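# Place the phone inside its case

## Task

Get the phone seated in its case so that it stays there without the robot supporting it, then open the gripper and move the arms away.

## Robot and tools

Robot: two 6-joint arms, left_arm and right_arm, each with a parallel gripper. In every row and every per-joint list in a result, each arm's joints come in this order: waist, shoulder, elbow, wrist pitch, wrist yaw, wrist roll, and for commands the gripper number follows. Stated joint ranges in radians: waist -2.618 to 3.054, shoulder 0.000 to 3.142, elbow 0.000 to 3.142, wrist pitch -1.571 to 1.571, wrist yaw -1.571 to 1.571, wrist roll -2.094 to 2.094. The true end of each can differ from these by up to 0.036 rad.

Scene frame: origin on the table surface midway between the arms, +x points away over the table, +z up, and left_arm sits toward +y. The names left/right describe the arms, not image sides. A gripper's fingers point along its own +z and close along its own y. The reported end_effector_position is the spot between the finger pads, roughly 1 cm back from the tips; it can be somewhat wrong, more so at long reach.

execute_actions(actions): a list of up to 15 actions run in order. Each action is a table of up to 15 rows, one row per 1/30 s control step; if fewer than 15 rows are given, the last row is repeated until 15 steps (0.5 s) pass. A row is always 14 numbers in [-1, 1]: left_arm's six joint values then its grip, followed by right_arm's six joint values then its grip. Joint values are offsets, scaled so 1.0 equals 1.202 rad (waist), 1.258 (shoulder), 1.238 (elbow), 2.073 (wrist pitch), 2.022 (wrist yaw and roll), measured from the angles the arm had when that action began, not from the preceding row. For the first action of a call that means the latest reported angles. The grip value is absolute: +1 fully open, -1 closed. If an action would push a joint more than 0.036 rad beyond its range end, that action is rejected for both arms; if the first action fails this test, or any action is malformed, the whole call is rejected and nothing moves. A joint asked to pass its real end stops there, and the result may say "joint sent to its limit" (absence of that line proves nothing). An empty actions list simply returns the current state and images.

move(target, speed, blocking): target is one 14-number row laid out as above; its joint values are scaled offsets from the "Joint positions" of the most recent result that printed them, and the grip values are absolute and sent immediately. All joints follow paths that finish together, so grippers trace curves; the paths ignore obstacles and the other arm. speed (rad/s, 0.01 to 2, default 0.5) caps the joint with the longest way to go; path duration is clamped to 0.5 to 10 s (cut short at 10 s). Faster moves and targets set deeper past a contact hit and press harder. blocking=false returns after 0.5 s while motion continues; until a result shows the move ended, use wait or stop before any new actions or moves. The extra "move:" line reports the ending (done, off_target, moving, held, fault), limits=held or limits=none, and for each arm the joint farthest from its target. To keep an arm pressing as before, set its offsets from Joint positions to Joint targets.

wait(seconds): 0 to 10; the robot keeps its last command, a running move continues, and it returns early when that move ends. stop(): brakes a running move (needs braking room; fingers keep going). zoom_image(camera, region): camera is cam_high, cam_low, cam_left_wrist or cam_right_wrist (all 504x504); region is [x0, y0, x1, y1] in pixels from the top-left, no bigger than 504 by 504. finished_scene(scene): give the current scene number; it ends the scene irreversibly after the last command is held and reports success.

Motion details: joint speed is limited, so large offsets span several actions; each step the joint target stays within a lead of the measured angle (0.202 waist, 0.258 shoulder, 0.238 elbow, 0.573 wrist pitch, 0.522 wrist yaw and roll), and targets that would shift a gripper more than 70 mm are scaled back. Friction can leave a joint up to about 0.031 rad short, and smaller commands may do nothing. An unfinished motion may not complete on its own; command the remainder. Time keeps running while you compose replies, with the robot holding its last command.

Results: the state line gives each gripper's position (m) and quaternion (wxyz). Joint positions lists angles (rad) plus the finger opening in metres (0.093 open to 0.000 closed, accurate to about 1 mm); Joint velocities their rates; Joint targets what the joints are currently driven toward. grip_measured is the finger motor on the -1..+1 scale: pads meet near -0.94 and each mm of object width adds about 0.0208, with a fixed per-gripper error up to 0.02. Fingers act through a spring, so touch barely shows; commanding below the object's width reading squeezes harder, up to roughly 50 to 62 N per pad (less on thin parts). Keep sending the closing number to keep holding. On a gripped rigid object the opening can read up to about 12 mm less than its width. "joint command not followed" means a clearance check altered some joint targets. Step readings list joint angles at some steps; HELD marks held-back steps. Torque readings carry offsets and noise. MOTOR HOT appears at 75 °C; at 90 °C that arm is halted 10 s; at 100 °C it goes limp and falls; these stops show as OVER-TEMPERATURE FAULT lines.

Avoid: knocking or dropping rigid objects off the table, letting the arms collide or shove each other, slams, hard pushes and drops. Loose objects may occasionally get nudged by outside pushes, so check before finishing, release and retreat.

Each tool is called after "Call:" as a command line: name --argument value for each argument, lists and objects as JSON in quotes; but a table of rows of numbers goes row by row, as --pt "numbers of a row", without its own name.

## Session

Call:
execute_actions --actions '[]'

Scene clock: 0.00 s.
left_arm: end_effector_position=(+0.3465, +0.2371, +0.1635) grip_measured=+0.981 end_effector_quat_wxyz=(+0.644, -0.034, +0.689, -0.330) | right_arm: end_effector_position=(+0.3656, -0.5812, +0.3278) grip_measured=+0.986 end_effector_quat_wxyz=(-0.185, -0.321, +0.785, -0.496)
Joint names: [waist, shoulder, elbow, wrist pitch, wrist yaw, wrist roll]
Joint positions: left_arm=[ 0.169  1.363  0.052  1.378  0.761 -0.569  0.092] | right_arm=[-0.637  1.835  1.947 -0.924  0.921 -1.618  0.093]
Joint velocities: left_arm=[ 0.007  0.002 -0.007 -0.007  0.095 -0.007 -0.   ] | right_arm=[-0.012 -0.012 -0.017 -0.007  0.007 -0.051  0.001]
Joint torques (N m, as the arm reports them, + toward a larger angle): no reading
Joint targets: left_arm=[0.169 1.363 0.052 1.378 0.761 -0.569] | right_arm=[-0.637 1.835 1.947 -0.924 0.921 -1.618]

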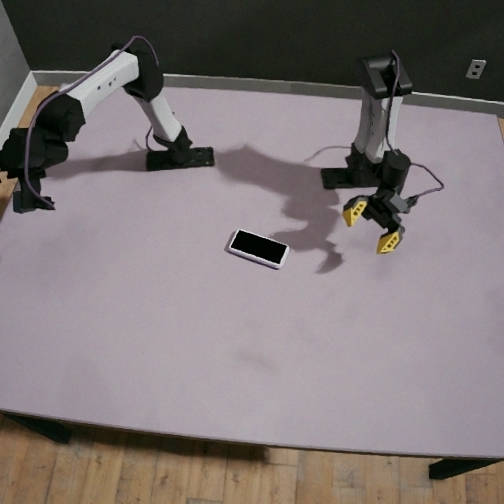

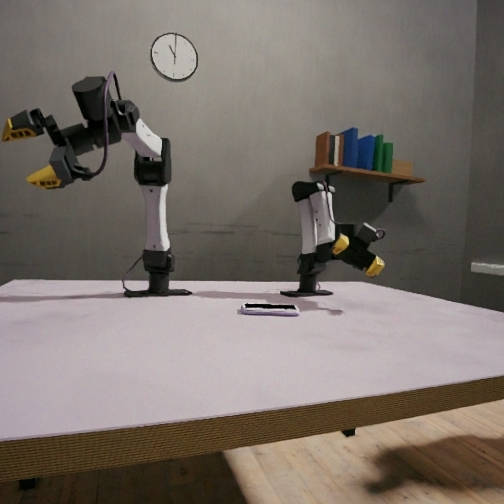

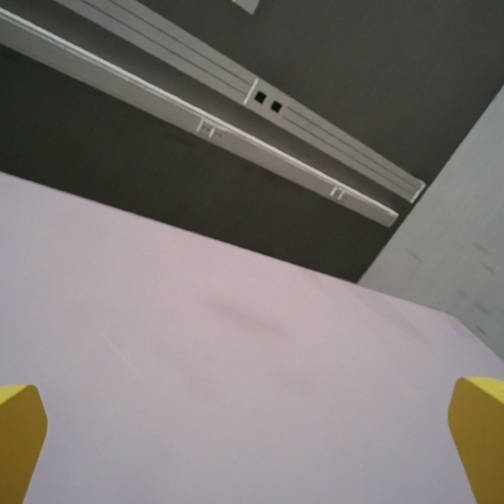

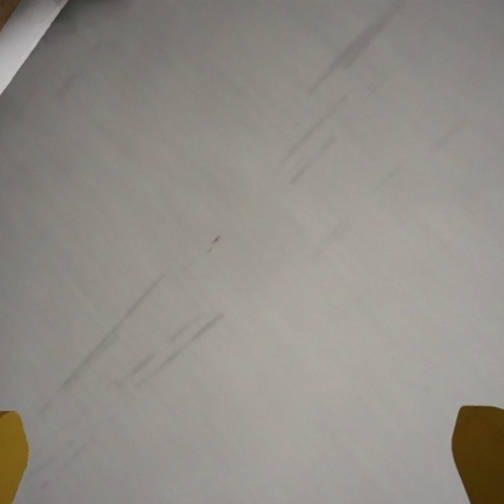

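Call:
zoom_image --camera "cam_high" --region '[218, 215, 298, 285]'

Call:
zoom_image --camera "cam_low" --region '[230, 290, 310, 325]'

Region (218, 215, 298, 285) of cam_high's 504x504 image, scaled by 6.300, with more detail than that image has; it fills the top 441 rows of this view, and the rest is white.

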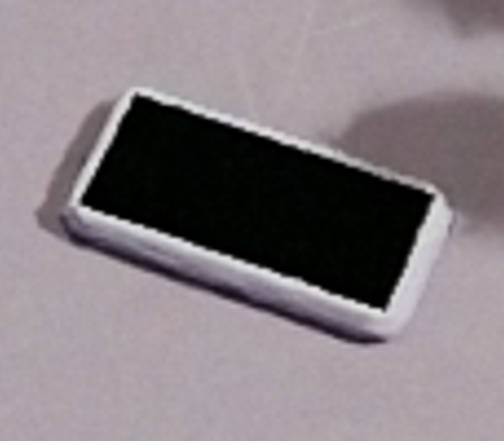

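Region (230, 290, 310, 325) of cam_low's 504x504 image, scaled by 6.300, with more detail than that image has; it fills the top 220 rows of this view, and the rest is white.

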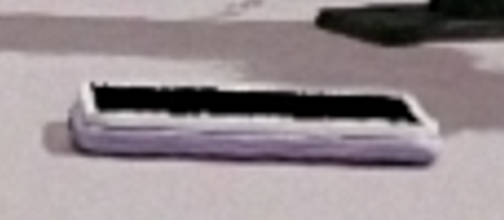

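Call:
move --target '[0.35,0,0,0,0,0,1, 0.8976,0.0618,-0.4904,-0.0636,-0.4599,0.4802,-0.1]' --speed 0.8

Scene clock: 3.70 s.
left_arm: end_effector_position=(+0.3278, +0.3593, +0.1635) grip_measured=+0.981 end_effector_quat_wxyz=(+0.698, -0.173, +0.668, -0.193) | right_arm: end_effector_position=(+0.2980, -0.0640, +0.0464) grip_measured=-0.098 end_effector_quat_wxyz=(-0.008, -0.601, +0.799, +0.001)
Joint names: [waist, shoulder, elbow, wrist pitch, wrist yaw, wrist roll]
Joint positions: left_arm=[ 0.578  1.363  0.052  1.378  0.761 -0.569  0.092] | right_arm=[ 0.444  1.899  1.359 -1.046 -0.001 -0.658  0.041]
Joint velocities: left_arm=[ 0.007 -0.002  0.007  0.007 -0.022  0.022 -0.001] | right_arm=[ 0.012  0.007  0.007 -0.007  0.051 -0.037  0.   ]
Joint torques (N m, as the arm reports them, + toward a larger angle): left_arm=[ 0.75 -2.56  5.58  2.01 -0.01  0.03] | right_arm=[-0.49 -6.81  5.14  0.21  0.    0.24]
Joint targets: left_arm=[0.590 1.363 0.052 1.378 0.761 -0.569] | right_arm=[0.441 1.912 1.339 -1.056 -0.008 -0.647]
move: done; limits=none; left_arm: farthest joint: the waist, 0.012 radians from its target (0.420 radians at the start); right_arm: farthest joint: the elbow, 0.019 radians from its target (0.607 radians at the start)

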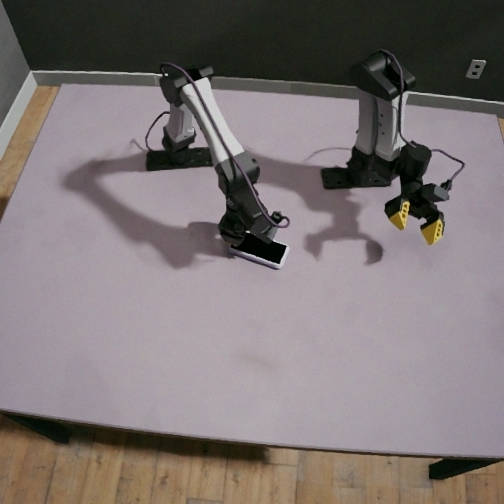

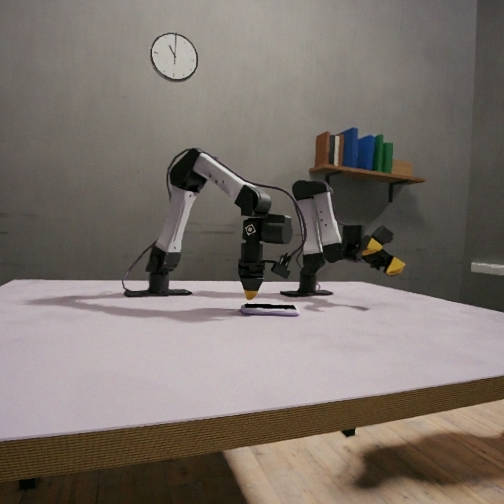

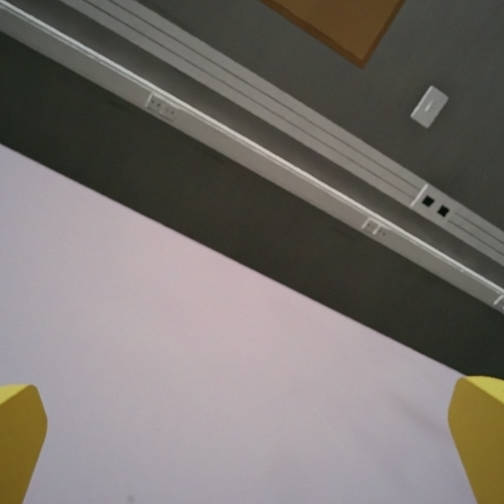

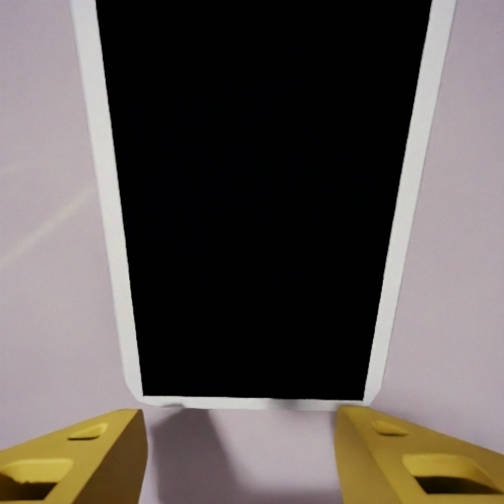

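Call:
zoom_image --camera "cam_right_wrist" --region '[40, 0, 200, 160]'

Call:
zoom_image --camera "cam_right_wrist" --region '[340, 0, 500, 160]'

Call:
zoom_image --camera "cam_right_wrist" --region '[100, 280, 420, 440]'

Region (40, 0, 200, 160) of cam_right_wrist's 504x504 image, scaled by 3.150, with more detail than that image has.

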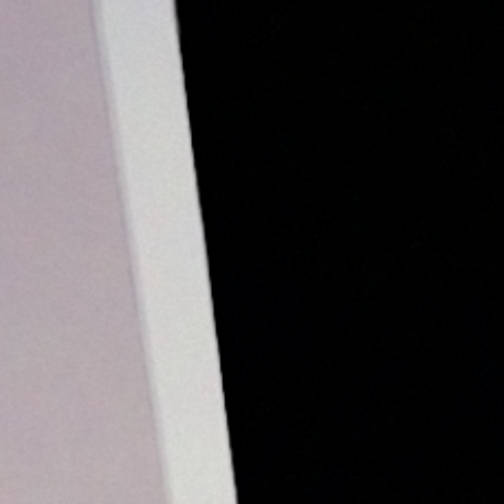

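Region (340, 0, 500, 160) of cam_right_wrist's 504x504 image, scaled by 3.150, with more detail than that image has.

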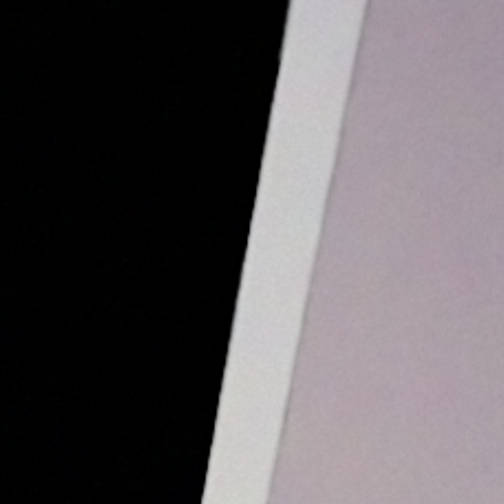

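Region (100, 280, 420, 440) of cam_right_wrist's 504x504 image, scaled by 1.575, with more detail than that image has.

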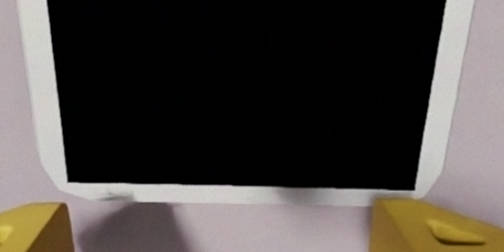

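Call:
execute_actions --actions '[[[0,0,0,0,0,0,1, 0,0.014,-0.019,0.004,0,0.008,-0.1],[0,0,0,0,0,0,1, 0,0.017,-0.022,0.011,0,0.011,-0.1],[0,0,0,0,0,0,1, 0,0.019,-0.025,0.017,0,0.013,-0.1],[0,0,0,0,0,0,1, 0,0.021,-0.028,0.022,0,0.0148,-0.1],[0,0,0,0,0,0,1, 0,0.023,-0.031,0.026,0,0.0148,-0.1],[0,0,0,0,0,0,1, 0,0.025,-0.034,0.030,0,0.0148,-0.1],[0,0,0,0,0,0,1, 0,0.027,-0.037,0.033,0,0.0148,-0.1],[0,0,0,0,0,0,1, 0,0.029,-0.040,0.036,0,0.0148,-0.1],[0,0,0,0,0,0,1, 0,0.031,-0.043,0.039,0,0.0148,-0.1],[0,0,0,0,0,0,1, 0,0.0325,-0.046,0.042,0,0.0148,-0.1],[0,0,0,0,0,0,1, 0,0.034,-0.048,0.044,0,0.0148,-0.1],[0,0,0,0,0,0,1, 0,0.035,-0.050,0.0455,0,0.0148,-0.1],[0,0,0,0,0,0,1, 0,0.036,-0.052,0.0465,0,0.0148,-0.1],[0,0,0,0,0,0,1, 0,0.037,-0.053,0.047,0,0.0148,-0.1],[0,0,0,0,0,0,1, 0,0.0374,-0.054,0.0473,0,0.0148,-0.1]],[[0,0,0,0,0,0,1, 0,0.022,-0.027,0.011,0,0,-0.1],[0,0,0,0,0,0,1, 0,0.024,-0.029,0.011,0,0,-0.1],[0,0,0,0,0,0,1, 0,0.027,-0.032,0.012,0,0,-0.1],[0,0,0,0,0,0,1, 0,0.031,-0.035,0.012,0,0,-0.1],[0,0,0,0,0,0,1, 0,0.035,-0.038,0.013,0,0,-0.1],[0,0,0,0,0,0,1, 0,0.040,-0.042,0.013,0,0,-0.1],[0,0,0,0,0,0,1, 0,0.045,-0.046,0.014,0,0,-0.1],[0,0,0,0,0,0,1, 0,0.050,-0.050,0.014,0,0,-0.1],[0,0,0,0,0,0,1, 0,0.055,-0.054,0.015,0,0,-0.1],[0,0,0,0,0,0,1, 0,0.060,-0.058,0.016,0,0,-0.1],[0,0,0,0,0,0,1, 0,0.064,-0.062,0.017,0,0,-0.1],[0,0,0,0,0,0,1, 0,0.068,-0.065,0.018,0,0,-0.1],[0,0,0,0,0,0,1, 0,0.072,-0.068,0.019,0,0,-0.1],[0,0,0,0,0,0,1, 0,0.076,-0.071,0.020,0,0,-0.1],[0,0,0,0,0,0,1, 0,0.080,-0.074,0.020,0,0,-0.1]]]'

Scene clock: 5.70 s.
left_arm: end_effector_position=(+0.3278, +0.3593, +0.1635) grip_measured=+0.981 end_effector_quat_wxyz=(+0.698, -0.173, +0.668, -0.193) | right_arm: end_effector_position=(+0.2984, -0.0634, +0.0192) grip_measured=-0.098 end_effector_quat_wxyz=(-0.011, -0.594, +0.805, +0.001)
Joint names: [waist, shoulder, elbow, wrist pitch, wrist yaw, wrist roll]
Joint positions: left_arm=[ 0.578  1.363  0.052  1.378  0.761 -0.569  0.092] | right_arm=[ 0.444  1.942  1.303 -0.953 -0.003 -0.64   0.041]
Joint velocities: left_arm=[-0.002  0.002 -0.007  0.007 -0.066 -0.037 -0.   ] | right_arm=[-0.007  0.002 -0.002 -0.066 -0.007 -0.051 -0.   ]
Joint torques (N m, as the arm reports them, + toward a larger angle): left_arm=[-0.25 -2.46  5.52  2.03 -0.02  0.04] | right_arm=[-0.28 -1.98  0.07  0.51  0.1   0.11]
Joint targets: left_arm=[0.578 1.363 0.052 1.378 0.761 -0.569] | right_arm=[0.444 2.029 1.226 -0.932 -0.002 -0.640]
Step readings (joint positions; steps 1 to 15: 1st action; 16 to 30: 2nd action):
0: left_arm=[0.578 1.363 0.052 1.378 0.761 -0.569] | right_arm=[0.444 1.899 1.359 -1.046 -0.002 -0.658]
1: left_arm=[0.578 1.363 0.052 1.378 0.761 -0.569] | right_arm=[0.444 1.899 1.359 -1.046 -0.002 -0.657]
2: left_arm=[0.578 1.363 0.052 1.378 0.761 -0.569] | right_arm=[0.444 1.899 1.359 -1.045 -0.002 -0.655]
4: left_arm=[0.578 1.363 0.052 1.378 0.761 -0.569] | right_arm=[0.444 1.899 1.359 -1.037 -0.002 -0.650]
8: left_arm=[0.578 1.363 0.052 1.378 0.761 -0.569] | right_arm=[0.444 1.904 1.345 -1.008 -0.002 -0.644]
15: left_arm=[0.578 1.363 0.052 1.378 0.761 -0.569] | right_arm=[0.444 1.929 1.318 -0.973 -0.002 -0.640]
16: left_arm=[0.578 1.363 0.052 1.378 0.761 -0.569] | right_arm=[0.444 1.929 1.318 -0.973 -0.002 -0.640]
17: left_arm=[0.578 1.363 0.052 1.378 0.761 -0.569] | right_arm=[0.444 1.929 1.318 -0.973 -0.002 -0.640]
19: left_arm=[0.578 1.363 0.052 1.378 0.761 -0.569] | right_arm=[0.444 1.930 1.315 -0.970 -0.002 -0.640]
23: left_arm=[0.578 1.363 0.052 1.378 0.761 -0.569] | right_arm=[0.444 1.930 1.310 -0.964 -0.002 -0.640]
30: Joint positions above

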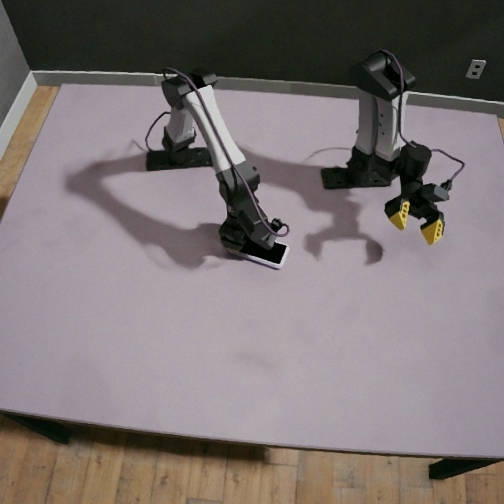

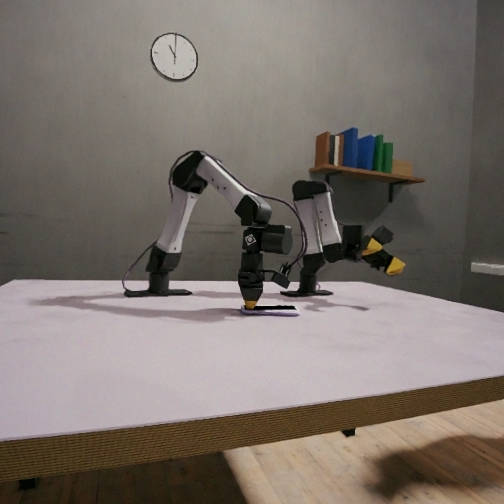

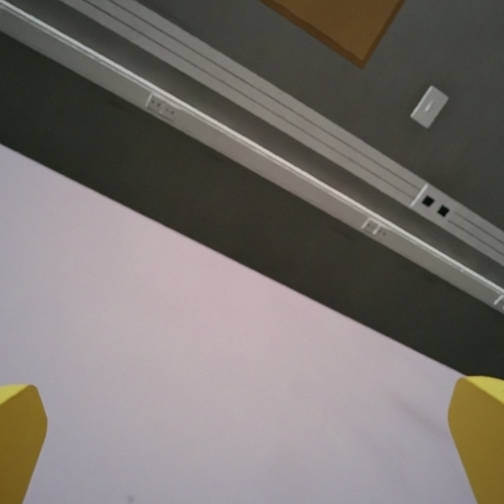

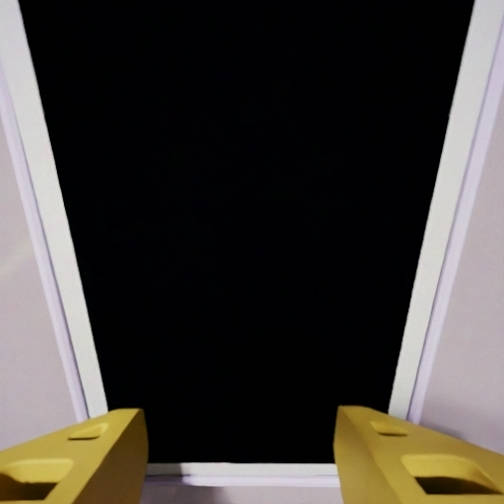

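Call:
execute_actions --actions '[[[0,0,0,0,0,0,1, 0,0.055,-0.048,0.008,0,0,-0.1],[0,0,0,0,0,0,1, 0,0.040,-0.033,0.006,0,0,-0.1],[0,0,0,0,0,0,1, 0,0.025,-0.018,0.004,0,0,-0.1],[0,0,0,0,0,0,1, 0,0.012,-0.003,0.002,0,0,-0.1],[0,0,0,0,0,0,1, 0,0.0,0.012,0.0,0,0,-0.1],[0,0,0,0,0,0,1, 0,0.0,0.025,-0.004,0,0,-0.1],[0,0,0,0,0,0,1, 0,0.0,0.036,-0.009,0,0,-0.1],[0,0,0,0,0,0,1, 0,0.0,0.046,-0.014,0,0,-0.1],[0,0,0,0,0,0,1, 0,0.0,0.056,-0.019,0,0,-0.1],[0,0,0,0,0,0,1, 0,0.0,0.065,-0.024,0,0,-0.1],[0,0,0,0,0,0,1, 0,0.0,0.073,-0.028,0,0,-0.1],[0,0,0,0,0,0,1, 0,0.0,0.079,-0.031,0,0,-0.1],[0,0,0,0,0,0,1, 0,0.0,0.083,-0.033,0,0,-0.1],[0,0,0,0,0,0,1, 0,0.0,0.085,-0.035,0,0,-0.1]]]'

Scene clock: 6.97 s.
left_arm: end_effector_position=(+0.3278, +0.3593, +0.1635) grip_measured=+0.981 end_effector_quat_wxyz=(+0.698, -0.173, +0.668, -0.193) | right_arm: end_effector_position=(+0.3114, -0.0538, +0.0390) grip_measured=-0.098 end_effector_quat_wxyz=(+0.010, -0.594, +0.805, +0.002)
Joint names: [waist, shoulder, elbow, wrist pitch, wrist yaw, wrist roll]
Joint positions: left_arm=[ 0.578  1.363  0.052  1.378  0.761 -0.569  0.092] | right_arm=[ 0.444  1.937  1.38  -0.993 -0.003 -0.64   0.041]
Joint velocities: left_arm=[-0.002 -0.007 -0.007 -0.037  0.051 -0.081 -0.001] | right_arm=[-0.012 -0.002  0.105 -0.095 -0.007 -0.007  0.001]
Joint torques (N m, as the arm reports them, + toward a larger angle): left_arm=[-0.27 -2.53  5.63  2.03 -0.02  0.02] | right_arm=[-0.26 -7.68  8.52  0.17  0.08  0.11]
Joint targets: left_arm=[0.578 1.363 0.052 1.378 0.761 -0.569] | right_arm=[0.444 1.942 1.408 -1.025 -0.003 -0.640]
Step readings (joint positions):
0: left_arm=[0.578 1.363 0.052 1.378 0.761 -0.569] | right_arm=[0.444 1.942 1.303 -0.953 -0.003 -0.640]
1: left_arm=[0.578 1.363 0.052 1.378 0.761 -0.569] | right_arm=[0.444 1.942 1.303 -0.953 -0.003 -0.640]
2: left_arm=[0.578 1.363 0.052 1.378 0.761 -0.569] | right_arm=[0.444 1.942 1.303 -0.953 -0.003 -0.640]
4: left_arm=[0.578 1.363 0.052 1.378 0.761 -0.569] | right_arm=[0.444 1.938 1.303 -0.953 -0.003 -0.640]
8: left_arm=[0.578 1.363 0.052 1.378 0.761 -0.569] | right_arm=[0.444 1.937 1.315 -0.962 -0.003 -0.640]
15: Joint positions above

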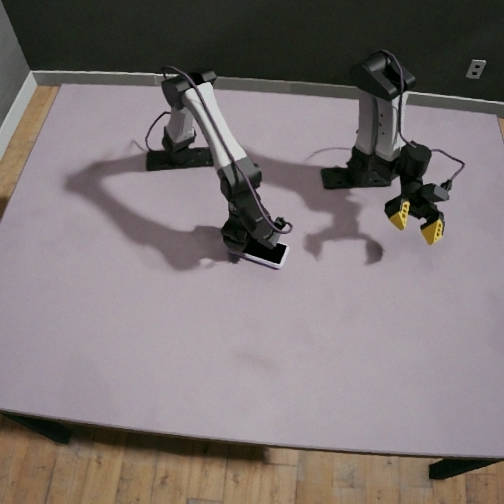

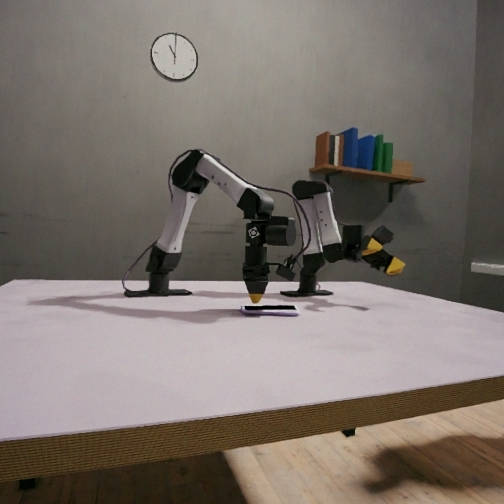

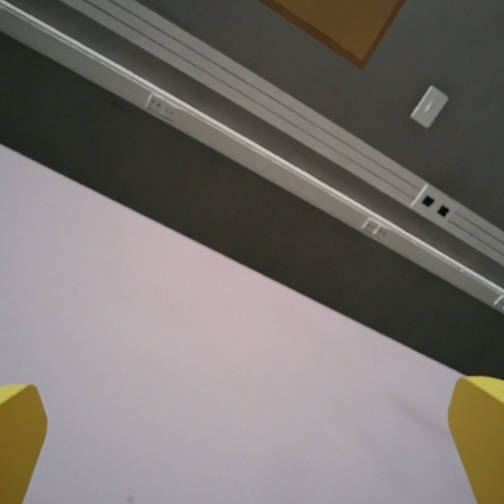

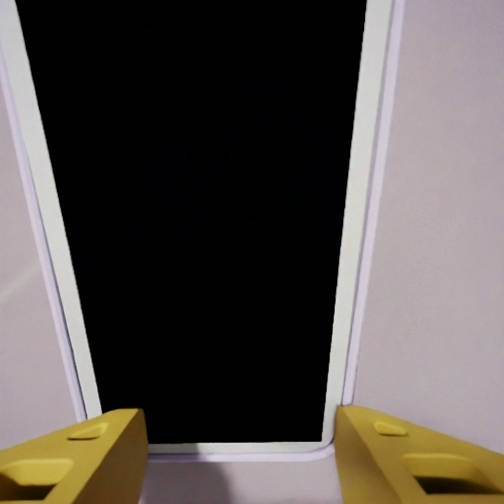

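Call:
move --target '[0,0,0,0,0,0,1, 0.1288,0.2712,0.4228,-0.0936,0.0,0.078,-0.1]' --speed 0.65

Scene clock: 8.60 s.
left_arm: end_effector_position=(+0.3278, +0.3593, +0.1635) grip_measured=+0.981 end_effector_quat_wxyz=(+0.698, -0.173, +0.668, -0.193) | right_arm: end_effector_position=(+0.3333, +0.0437, +0.0368) grip_measured=-0.098 end_effector_quat_wxyz=(+0.003, -0.595, +0.804, +0.002)
Joint names: [waist, shoulder, elbow, wrist pitch, wrist yaw, wrist roll]
Joint positions: left_arm=[ 0.578  1.363  0.052  1.378  0.761 -0.569  0.092] | right_arm=[ 0.594  2.263  1.873 -1.175 -0.003 -0.493  0.041]
Joint velocities: left_arm=[-0.012  0.002 -0.017  0.037  0.022  0.007 -0.001] | right_arm=[ 0.002  0.022  0.002  0.066 -0.081 -0.007  0.   ]
Joint torques (N m, as the arm reports them, + toward a larger angle): left_arm=[-0.21 -2.5   5.63  2.02 -0.02  0.04] | right_arm=[ 0.19 -9.37  9.58  0.22  0.09  0.23]
Joint targets: left_arm=[0.578 1.363 0.052 1.378 0.761 -0.569] | right_arm=[0.599 2.279 1.903 -1.187 -0.003 -0.482]
move: off_target (right_arm); limits=none; left_arm: farthest joint: the waist, 0.000 radians from its target (0.000 radians at the start); right_arm: farthest joint: the elbow, 0.030 radians from its target (0.520 radians at the start)

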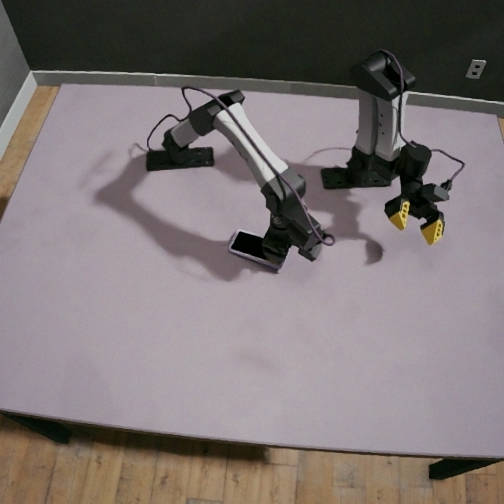

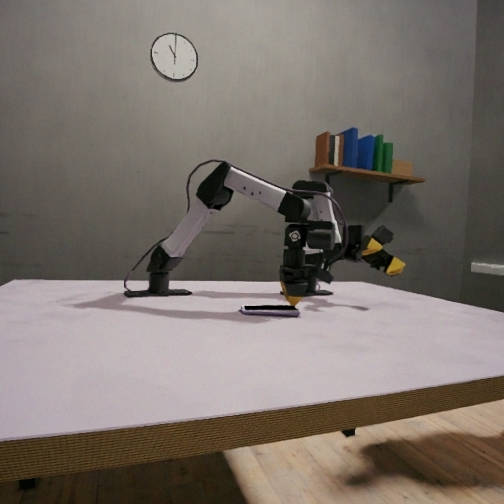

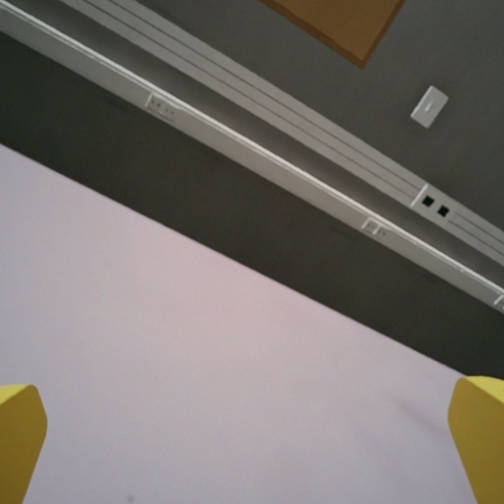

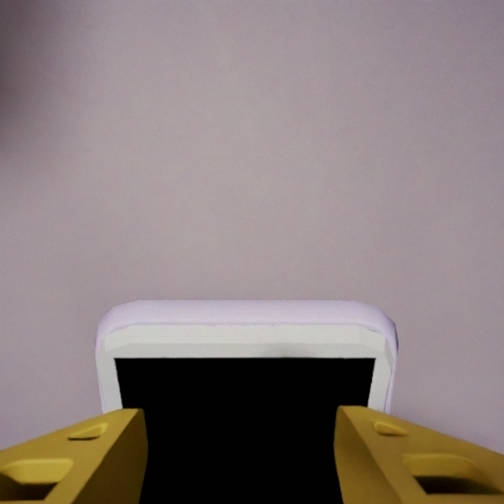

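Call:
execute_actions --actions '[[[0,0,0,0,0,0,1, 0,0.014,0.008,0.002,0,0,-0.1],[0,0,0,0,0,0,1, 0,0.015,-0.008,0.008,0,0,-0.1],[0,0,0,0,0,0,1, 0,0.016,-0.020,0.012,0,0,-0.1],[0,0,0,0,0,0,1, 0,0.016,-0.024,0.015,0,0,-0.1],[0,0,0,0,0,0,1, 0,0.016,-0.028,0.018,0,0,-0.1],[0,0,0,0,0,0,1, 0,0.016,-0.032,0.020,0,0,-0.1],[0,0,0,0,0,0,1, 0,0.017,-0.035,0.022,0,0,-0.1],[0,0,0,0,0,0,1, 0,0.017,-0.038,0.024,0,0,-0.1],[0,0,0,0,0,0,1, 0,0.017,-0.041,0.025,0,0,-0.1],[0,0,0,0,0,0,1, 0,0.018,-0.044,0.026,0,0,-0.1],[0,0,0,0,0,0,1, 0,0.018,-0.046,0.027,0,0,-0.1],[0,0,0,0,0,0,1, 0,0.018,-0.048,0.027,0,0,-0.1],[0,0,0,0,0,0,1, 0,0.019,-0.050,0.027,0,0,-0.1],[0,0,0,0,0,0,1, 0,0.019,-0.051,0.027,0,0,-0.1],[0,0,0,0,0,0,1, 0,0.020,-0.052,0.027,0,0,-0.1]],[[0,0,0,0,0,0,1, 0,0.022,-0.027,0.009,0,0,-0.1],[0,0,0,0,0,0,1, 0,0.025,-0.030,0.009,0,0,-0.1],[0,0,0,0,0,0,1, 0,0.029,-0.033,0.010,0,0,-0.1],[0,0,0,0,0,0,1, 0,0.034,-0.037,0.010,0,0,-0.1],[0,0,0,0,0,0,1, 0,0.039,-0.041,0.011,0,0,-0.1],[0,0,0,0,0,0,1, 0,0.044,-0.045,0.012,0,0,-0.1],[0,0,0,0,0,0,1, 0,0.049,-0.049,0.013,0,0,-0.1],[0,0,0,0,0,0,1, 0,0.054,-0.053,0.014,0,0,-0.1],[0,0,0,0,0,0,1, 0,0.059,-0.057,0.015,0,0,-0.1],[0,0,0,0,0,0,1, 0,0.064,-0.061,0.016,0,0,-0.1],[0,0,0,0,0,0,1, 0,0.068,-0.065,0.017,0,0,-0.1],[0,0,0,0,0,0,1, 0,0.072,-0.069,0.018,0,0,-0.1],[0,0,0,0,0,0,1, 0,0.076,-0.073,0.019,0,0,-0.1],[0,0,0,0,0,0,1, 0,0.079,-0.076,0.020,0,0,-0.1],[0,0,0,0,0,0,1, 0,0.082,-0.079,0.021,0,0,-0.1]]]'

Scene clock: 9.97 s.
left_arm: end_effector_position=(+0.3278, +0.3593, +0.1635) grip_measured=+0.981 end_effector_quat_wxyz=(+0.698, -0.173, +0.668, -0.193) | right_arm: end_effector_position=(+0.3318, +0.0422, +0.0188) grip_measured=-0.098 end_effector_quat_wxyz=(+0.001, -0.595, +0.804, +0.002)
Joint names: [waist, shoulder, elbow, wrist pitch, wrist yaw, wrist roll]
Joint positions: left_arm=[ 0.578  1.363  0.052  1.378  0.761 -0.569  0.092] | right_arm=[ 0.594  2.272  1.816 -1.113 -0.003 -0.493  0.041]
Joint velocities: left_arm=[-0.002  0.002 -0.002 -0.037 -0.037 -0.022 -0.   ] | right_arm=[ 0.007 -0.007 -0.007 -0.022  0.051 -0.022 -0.   ]
Joint torques (N m, as the arm reports them, + toward a larger angle): left_arm=[-0.31 -2.52  5.57  2.02 -0.03  0.04] | right_arm=[-0.3  -4.04  0.28  0.55  0.11  0.1 ]
Joint targets: left_arm=[0.578 1.363 0.052 1.378 0.761 -0.569] | right_arm=[0.594 2.366 1.738 -1.092 -0.003 -0.493]
Step readings (joint positions; steps 1 to 15: 1st action; 16 to 30: 2nd action):
0: left_arm=[0.578 1.363 0.052 1.378 0.761 -0.569] | right_arm=[0.594 2.263 1.873 -1.175 -0.003 -0.493]
1: left_arm=[0.578 1.363 0.052 1.378 0.761 -0.569] | right_arm=[0.594 2.263 1.873 -1.175 -0.003 -0.493]
2: left_arm=[0.578 1.363 0.052 1.378 0.761 -0.569] | right_arm=[0.594 2.263 1.873 -1.175 -0.003 -0.493]
4: left_arm=[0.578 1.363 0.052 1.378 0.761 -0.569] | right_arm=[0.594 2.263 1.873 -1.170 -0.003 -0.493]
8: left_arm=[0.578 1.363 0.052 1.378 0.761 -0.569] | right_arm=[0.594 2.263 1.863 -1.150 -0.003 -0.493]
15: left_arm=[0.578 1.363 0.052 1.378 0.761 -0.569] | right_arm=[0.594 2.263 1.836 -1.135 -0.003 -0.493]
16: left_arm=[0.578 1.363 0.052 1.378 0.761 -0.569] | right_arm=[0.594 2.263 1.834 -1.133 -0.003 -0.493]
17: left_arm=[0.578 1.363 0.052 1.378 0.761 -0.569] | right_arm=[0.594 2.263 1.833 -1.132 -0.003 -0.493]
19: left_arm=[0.578 1.363 0.052 1.378 0.761 -0.569] | right_arm=[0.594 2.263 1.830 -1.130 -0.003 -0.493]
23: left_arm=[0.578 1.363 0.052 1.378 0.761 -0.569] | right_arm=[0.594 2.263 1.825 -1.123 -0.003 -0.493]
30: Joint positions above

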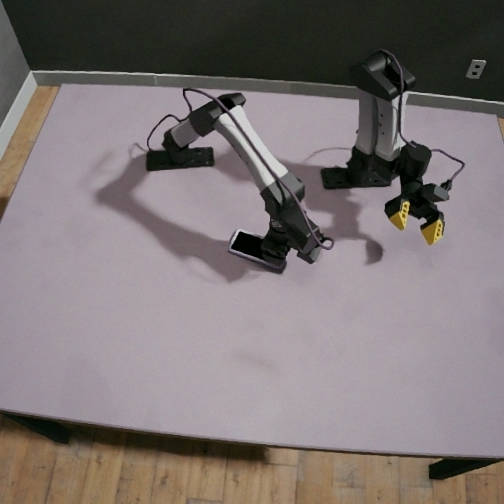

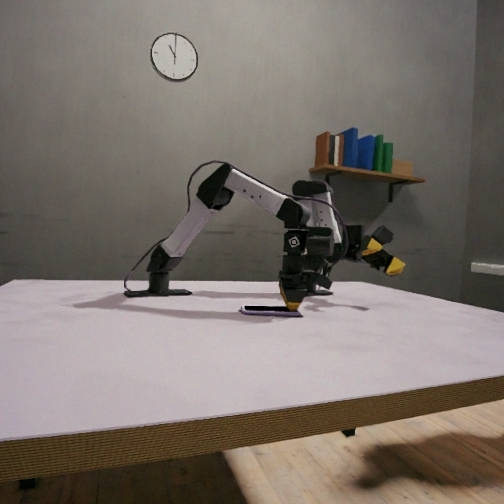

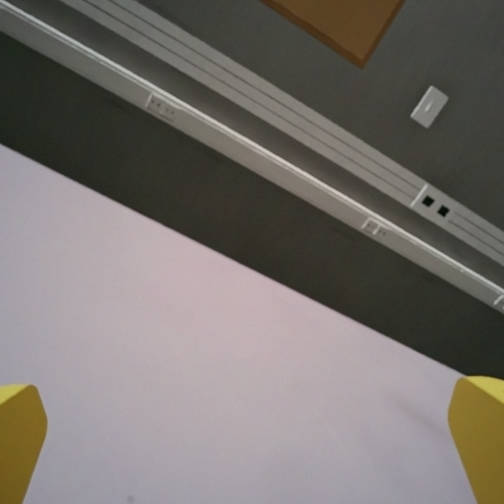

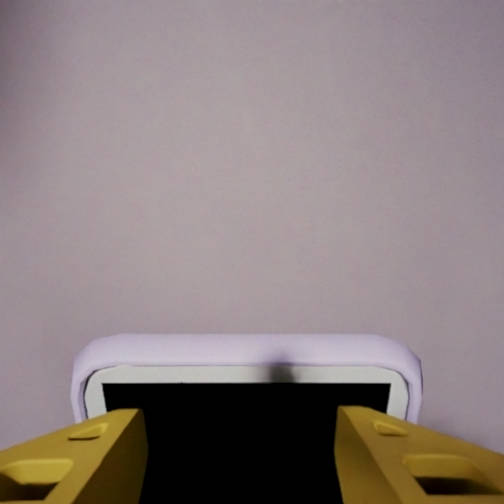

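Call:
move --target '[0,0,0,0,0,0,1, -0.065,-0.30,0.05,-0.195,0.0,-0.035,-0.1]' --speed 0.55

Scene clock: 11.73 s.
left_arm: end_effector_position=(+0.3278, +0.3593, +0.1635) grip_measured=+0.981 end_effector_quat_wxyz=(+0.698, -0.173, +0.668, -0.193) | right_arm: end_effector_position=(+0.2931, -0.0316, +0.1697) grip_measured=-0.098 end_effector_quat_wxyz=(+0.010, -0.591, +0.807, +0.002)
Joint names: [waist, shoulder, elbow, wrist pitch, wrist yaw, wrist roll]
Joint positions: left_arm=[ 0.578  1.363  0.052  1.378  0.761 -0.569  0.092] | right_arm=[ 0.524  1.903  1.858 -1.505 -0.003 -0.553  0.041]
Joint velocities: left_arm=[-0.017  0.002 -0.012 -0.007  0.066  0.022 -0.001] | right_arm=[-0.017 -0.007 -0.007 -0.022  0.095  0.007  0.   ]
Joint torques (N m, as the arm reports them, + toward a larger angle): left_arm=[-0.3  -2.52  5.56  2.01 -0.02  0.03] | right_arm=[-1.1  -8.35  8.69  0.28  0.09  0.  ]
Joint targets: left_arm=[0.578 1.363 0.052 1.378 0.761 -0.569] | right_arm=[0.516 1.895 1.878 -1.517 -0.003 -0.564]
move: done; limits=none; left_arm: farthest joint: the waist, 0.000 radians from its target (0.000 radians at the start); right_arm: farthest joint: the elbow, 0.020 radians from its target (0.062 radians at the start)

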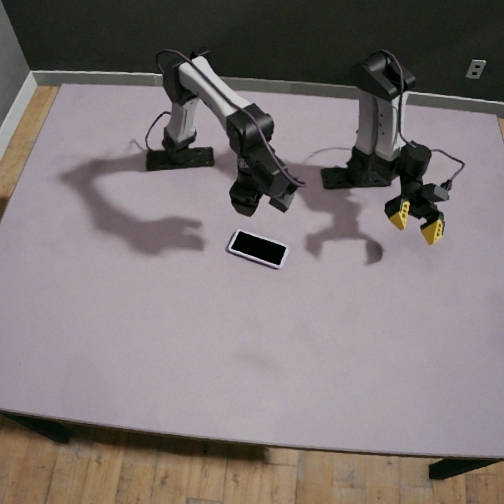

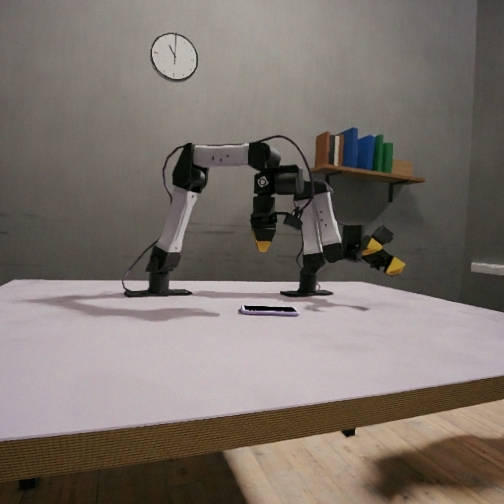

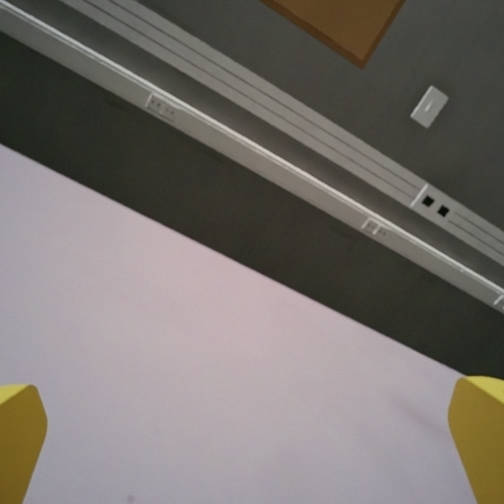

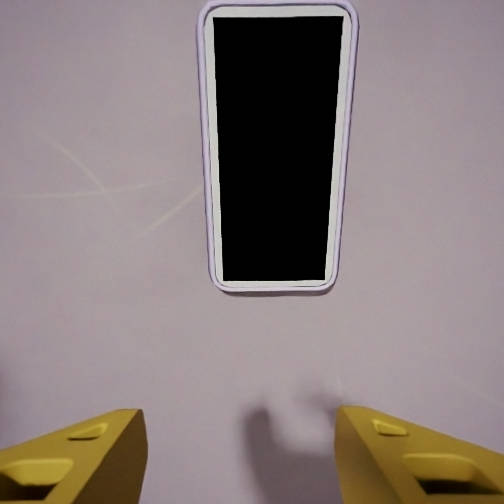

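Call:
zoom_image --camera "cam_right_wrist" --region '[185, 0, 375, 130]'

Call:
zoom_image --camera "cam_right_wrist" --region '[190, 190, 360, 310]'

Call:
zoom_image --camera "cam_low" --region '[230, 292, 310, 325]'

Region (185, 0, 375, 130) of cam_right_wrist's 504x504 image, scaled by 2.653, with more detail than that image has; it fills the top 345 rows of this view, and the rest is white.

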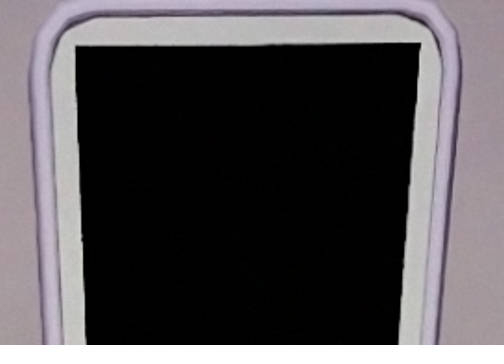

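Region (190, 190, 360, 310) of cam_right_wrist's 504x504 image, scaled by 2.965, with more detail than that image has; it fills the top 356 rows of this view, and the rest is white.

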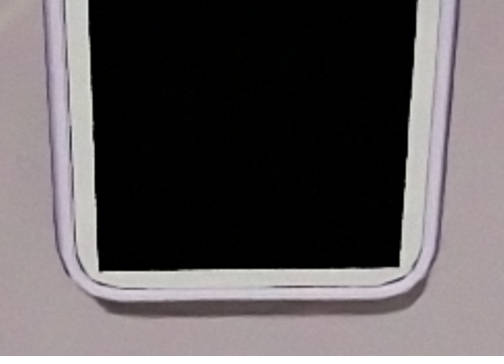

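Region (230, 292, 310, 325) of cam_low's 504x504 image, scaled by 6.300, with more detail than that image has; it fills the top 208 rows of this view, and the rest is white.

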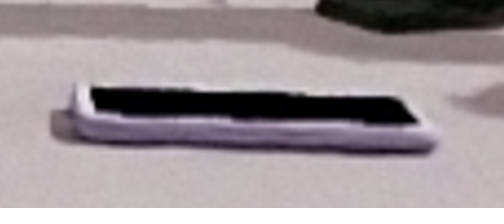

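Call:
move --target '[0,0,0,0,0,0,1, -0.5,0,0,0,0,0,-0.1]' --speed 0.9

Scene clock: 13.03 s.
left_arm: end_effector_position=(+0.3278, +0.3593, +0.1635) grip_measured=+0.981 end_effector_quat_wxyz=(+0.698, -0.173, +0.668, -0.193) | right_arm: end_effector_position=(+0.3782, -0.2272, +0.1697) grip_measured=-0.098 end_effector_quat_wxyz=(+0.010, -0.325, +0.946, -0.001)
Joint names: [waist, shoulder, elbow, wrist pitch, wrist yaw, wrist roll]
Joint positions: left_arm=[ 0.578  1.363  0.052  1.378  0.761 -0.569  0.092] | right_arm=[-0.079  1.903  1.858 -1.505 -0.002 -0.553  0.041]
Joint velocities: left_arm=[-0.007 -0.022 -0.007 -0.037 -0.037 -0.095  0.   ] | right_arm=[ 0.007 -0.002 -0.002 -0.007 -0.037 -0.037 -0.001]
Joint torques (N m, as the arm reports them, + toward a larger angle): left_arm=[-0.3  -2.54  5.61  2.04 -0.02  0.02] | right_arm=[-0.01 -7.78  6.94  0.38  0.08  0.11]
Joint targets: left_arm=[0.578 1.363 0.052 1.378 0.761 -0.569] | right_arm=[-0.077 1.903 1.858 -1.505 -0.002 -0.553]
move: done; limits=none; left_arm: farthest joint: the waist, 0.000 radians from its target (0.000 radians at the start); right_arm: farthest joint: the waist, 0.002 radians from its target (0.601 radians at the start)

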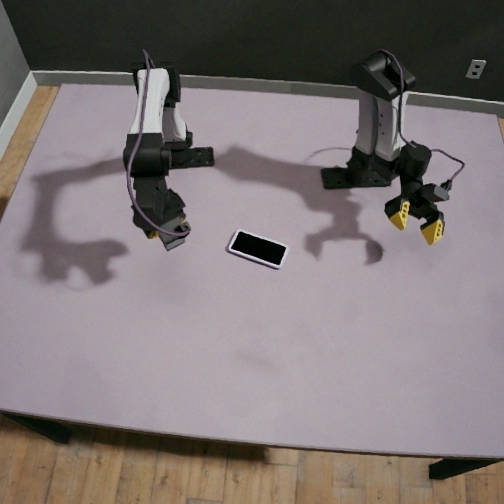

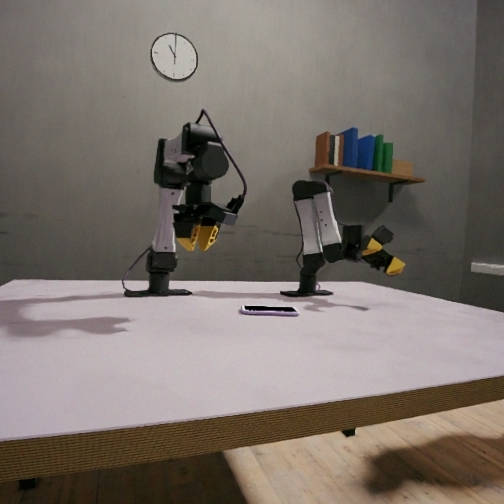

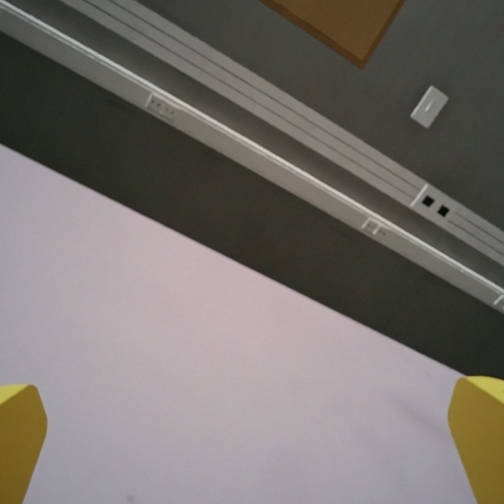

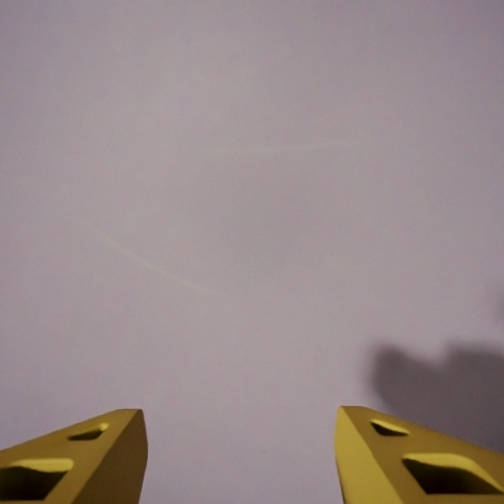

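Call:
finished_scene --scene 2

The scene is finished: the task was done.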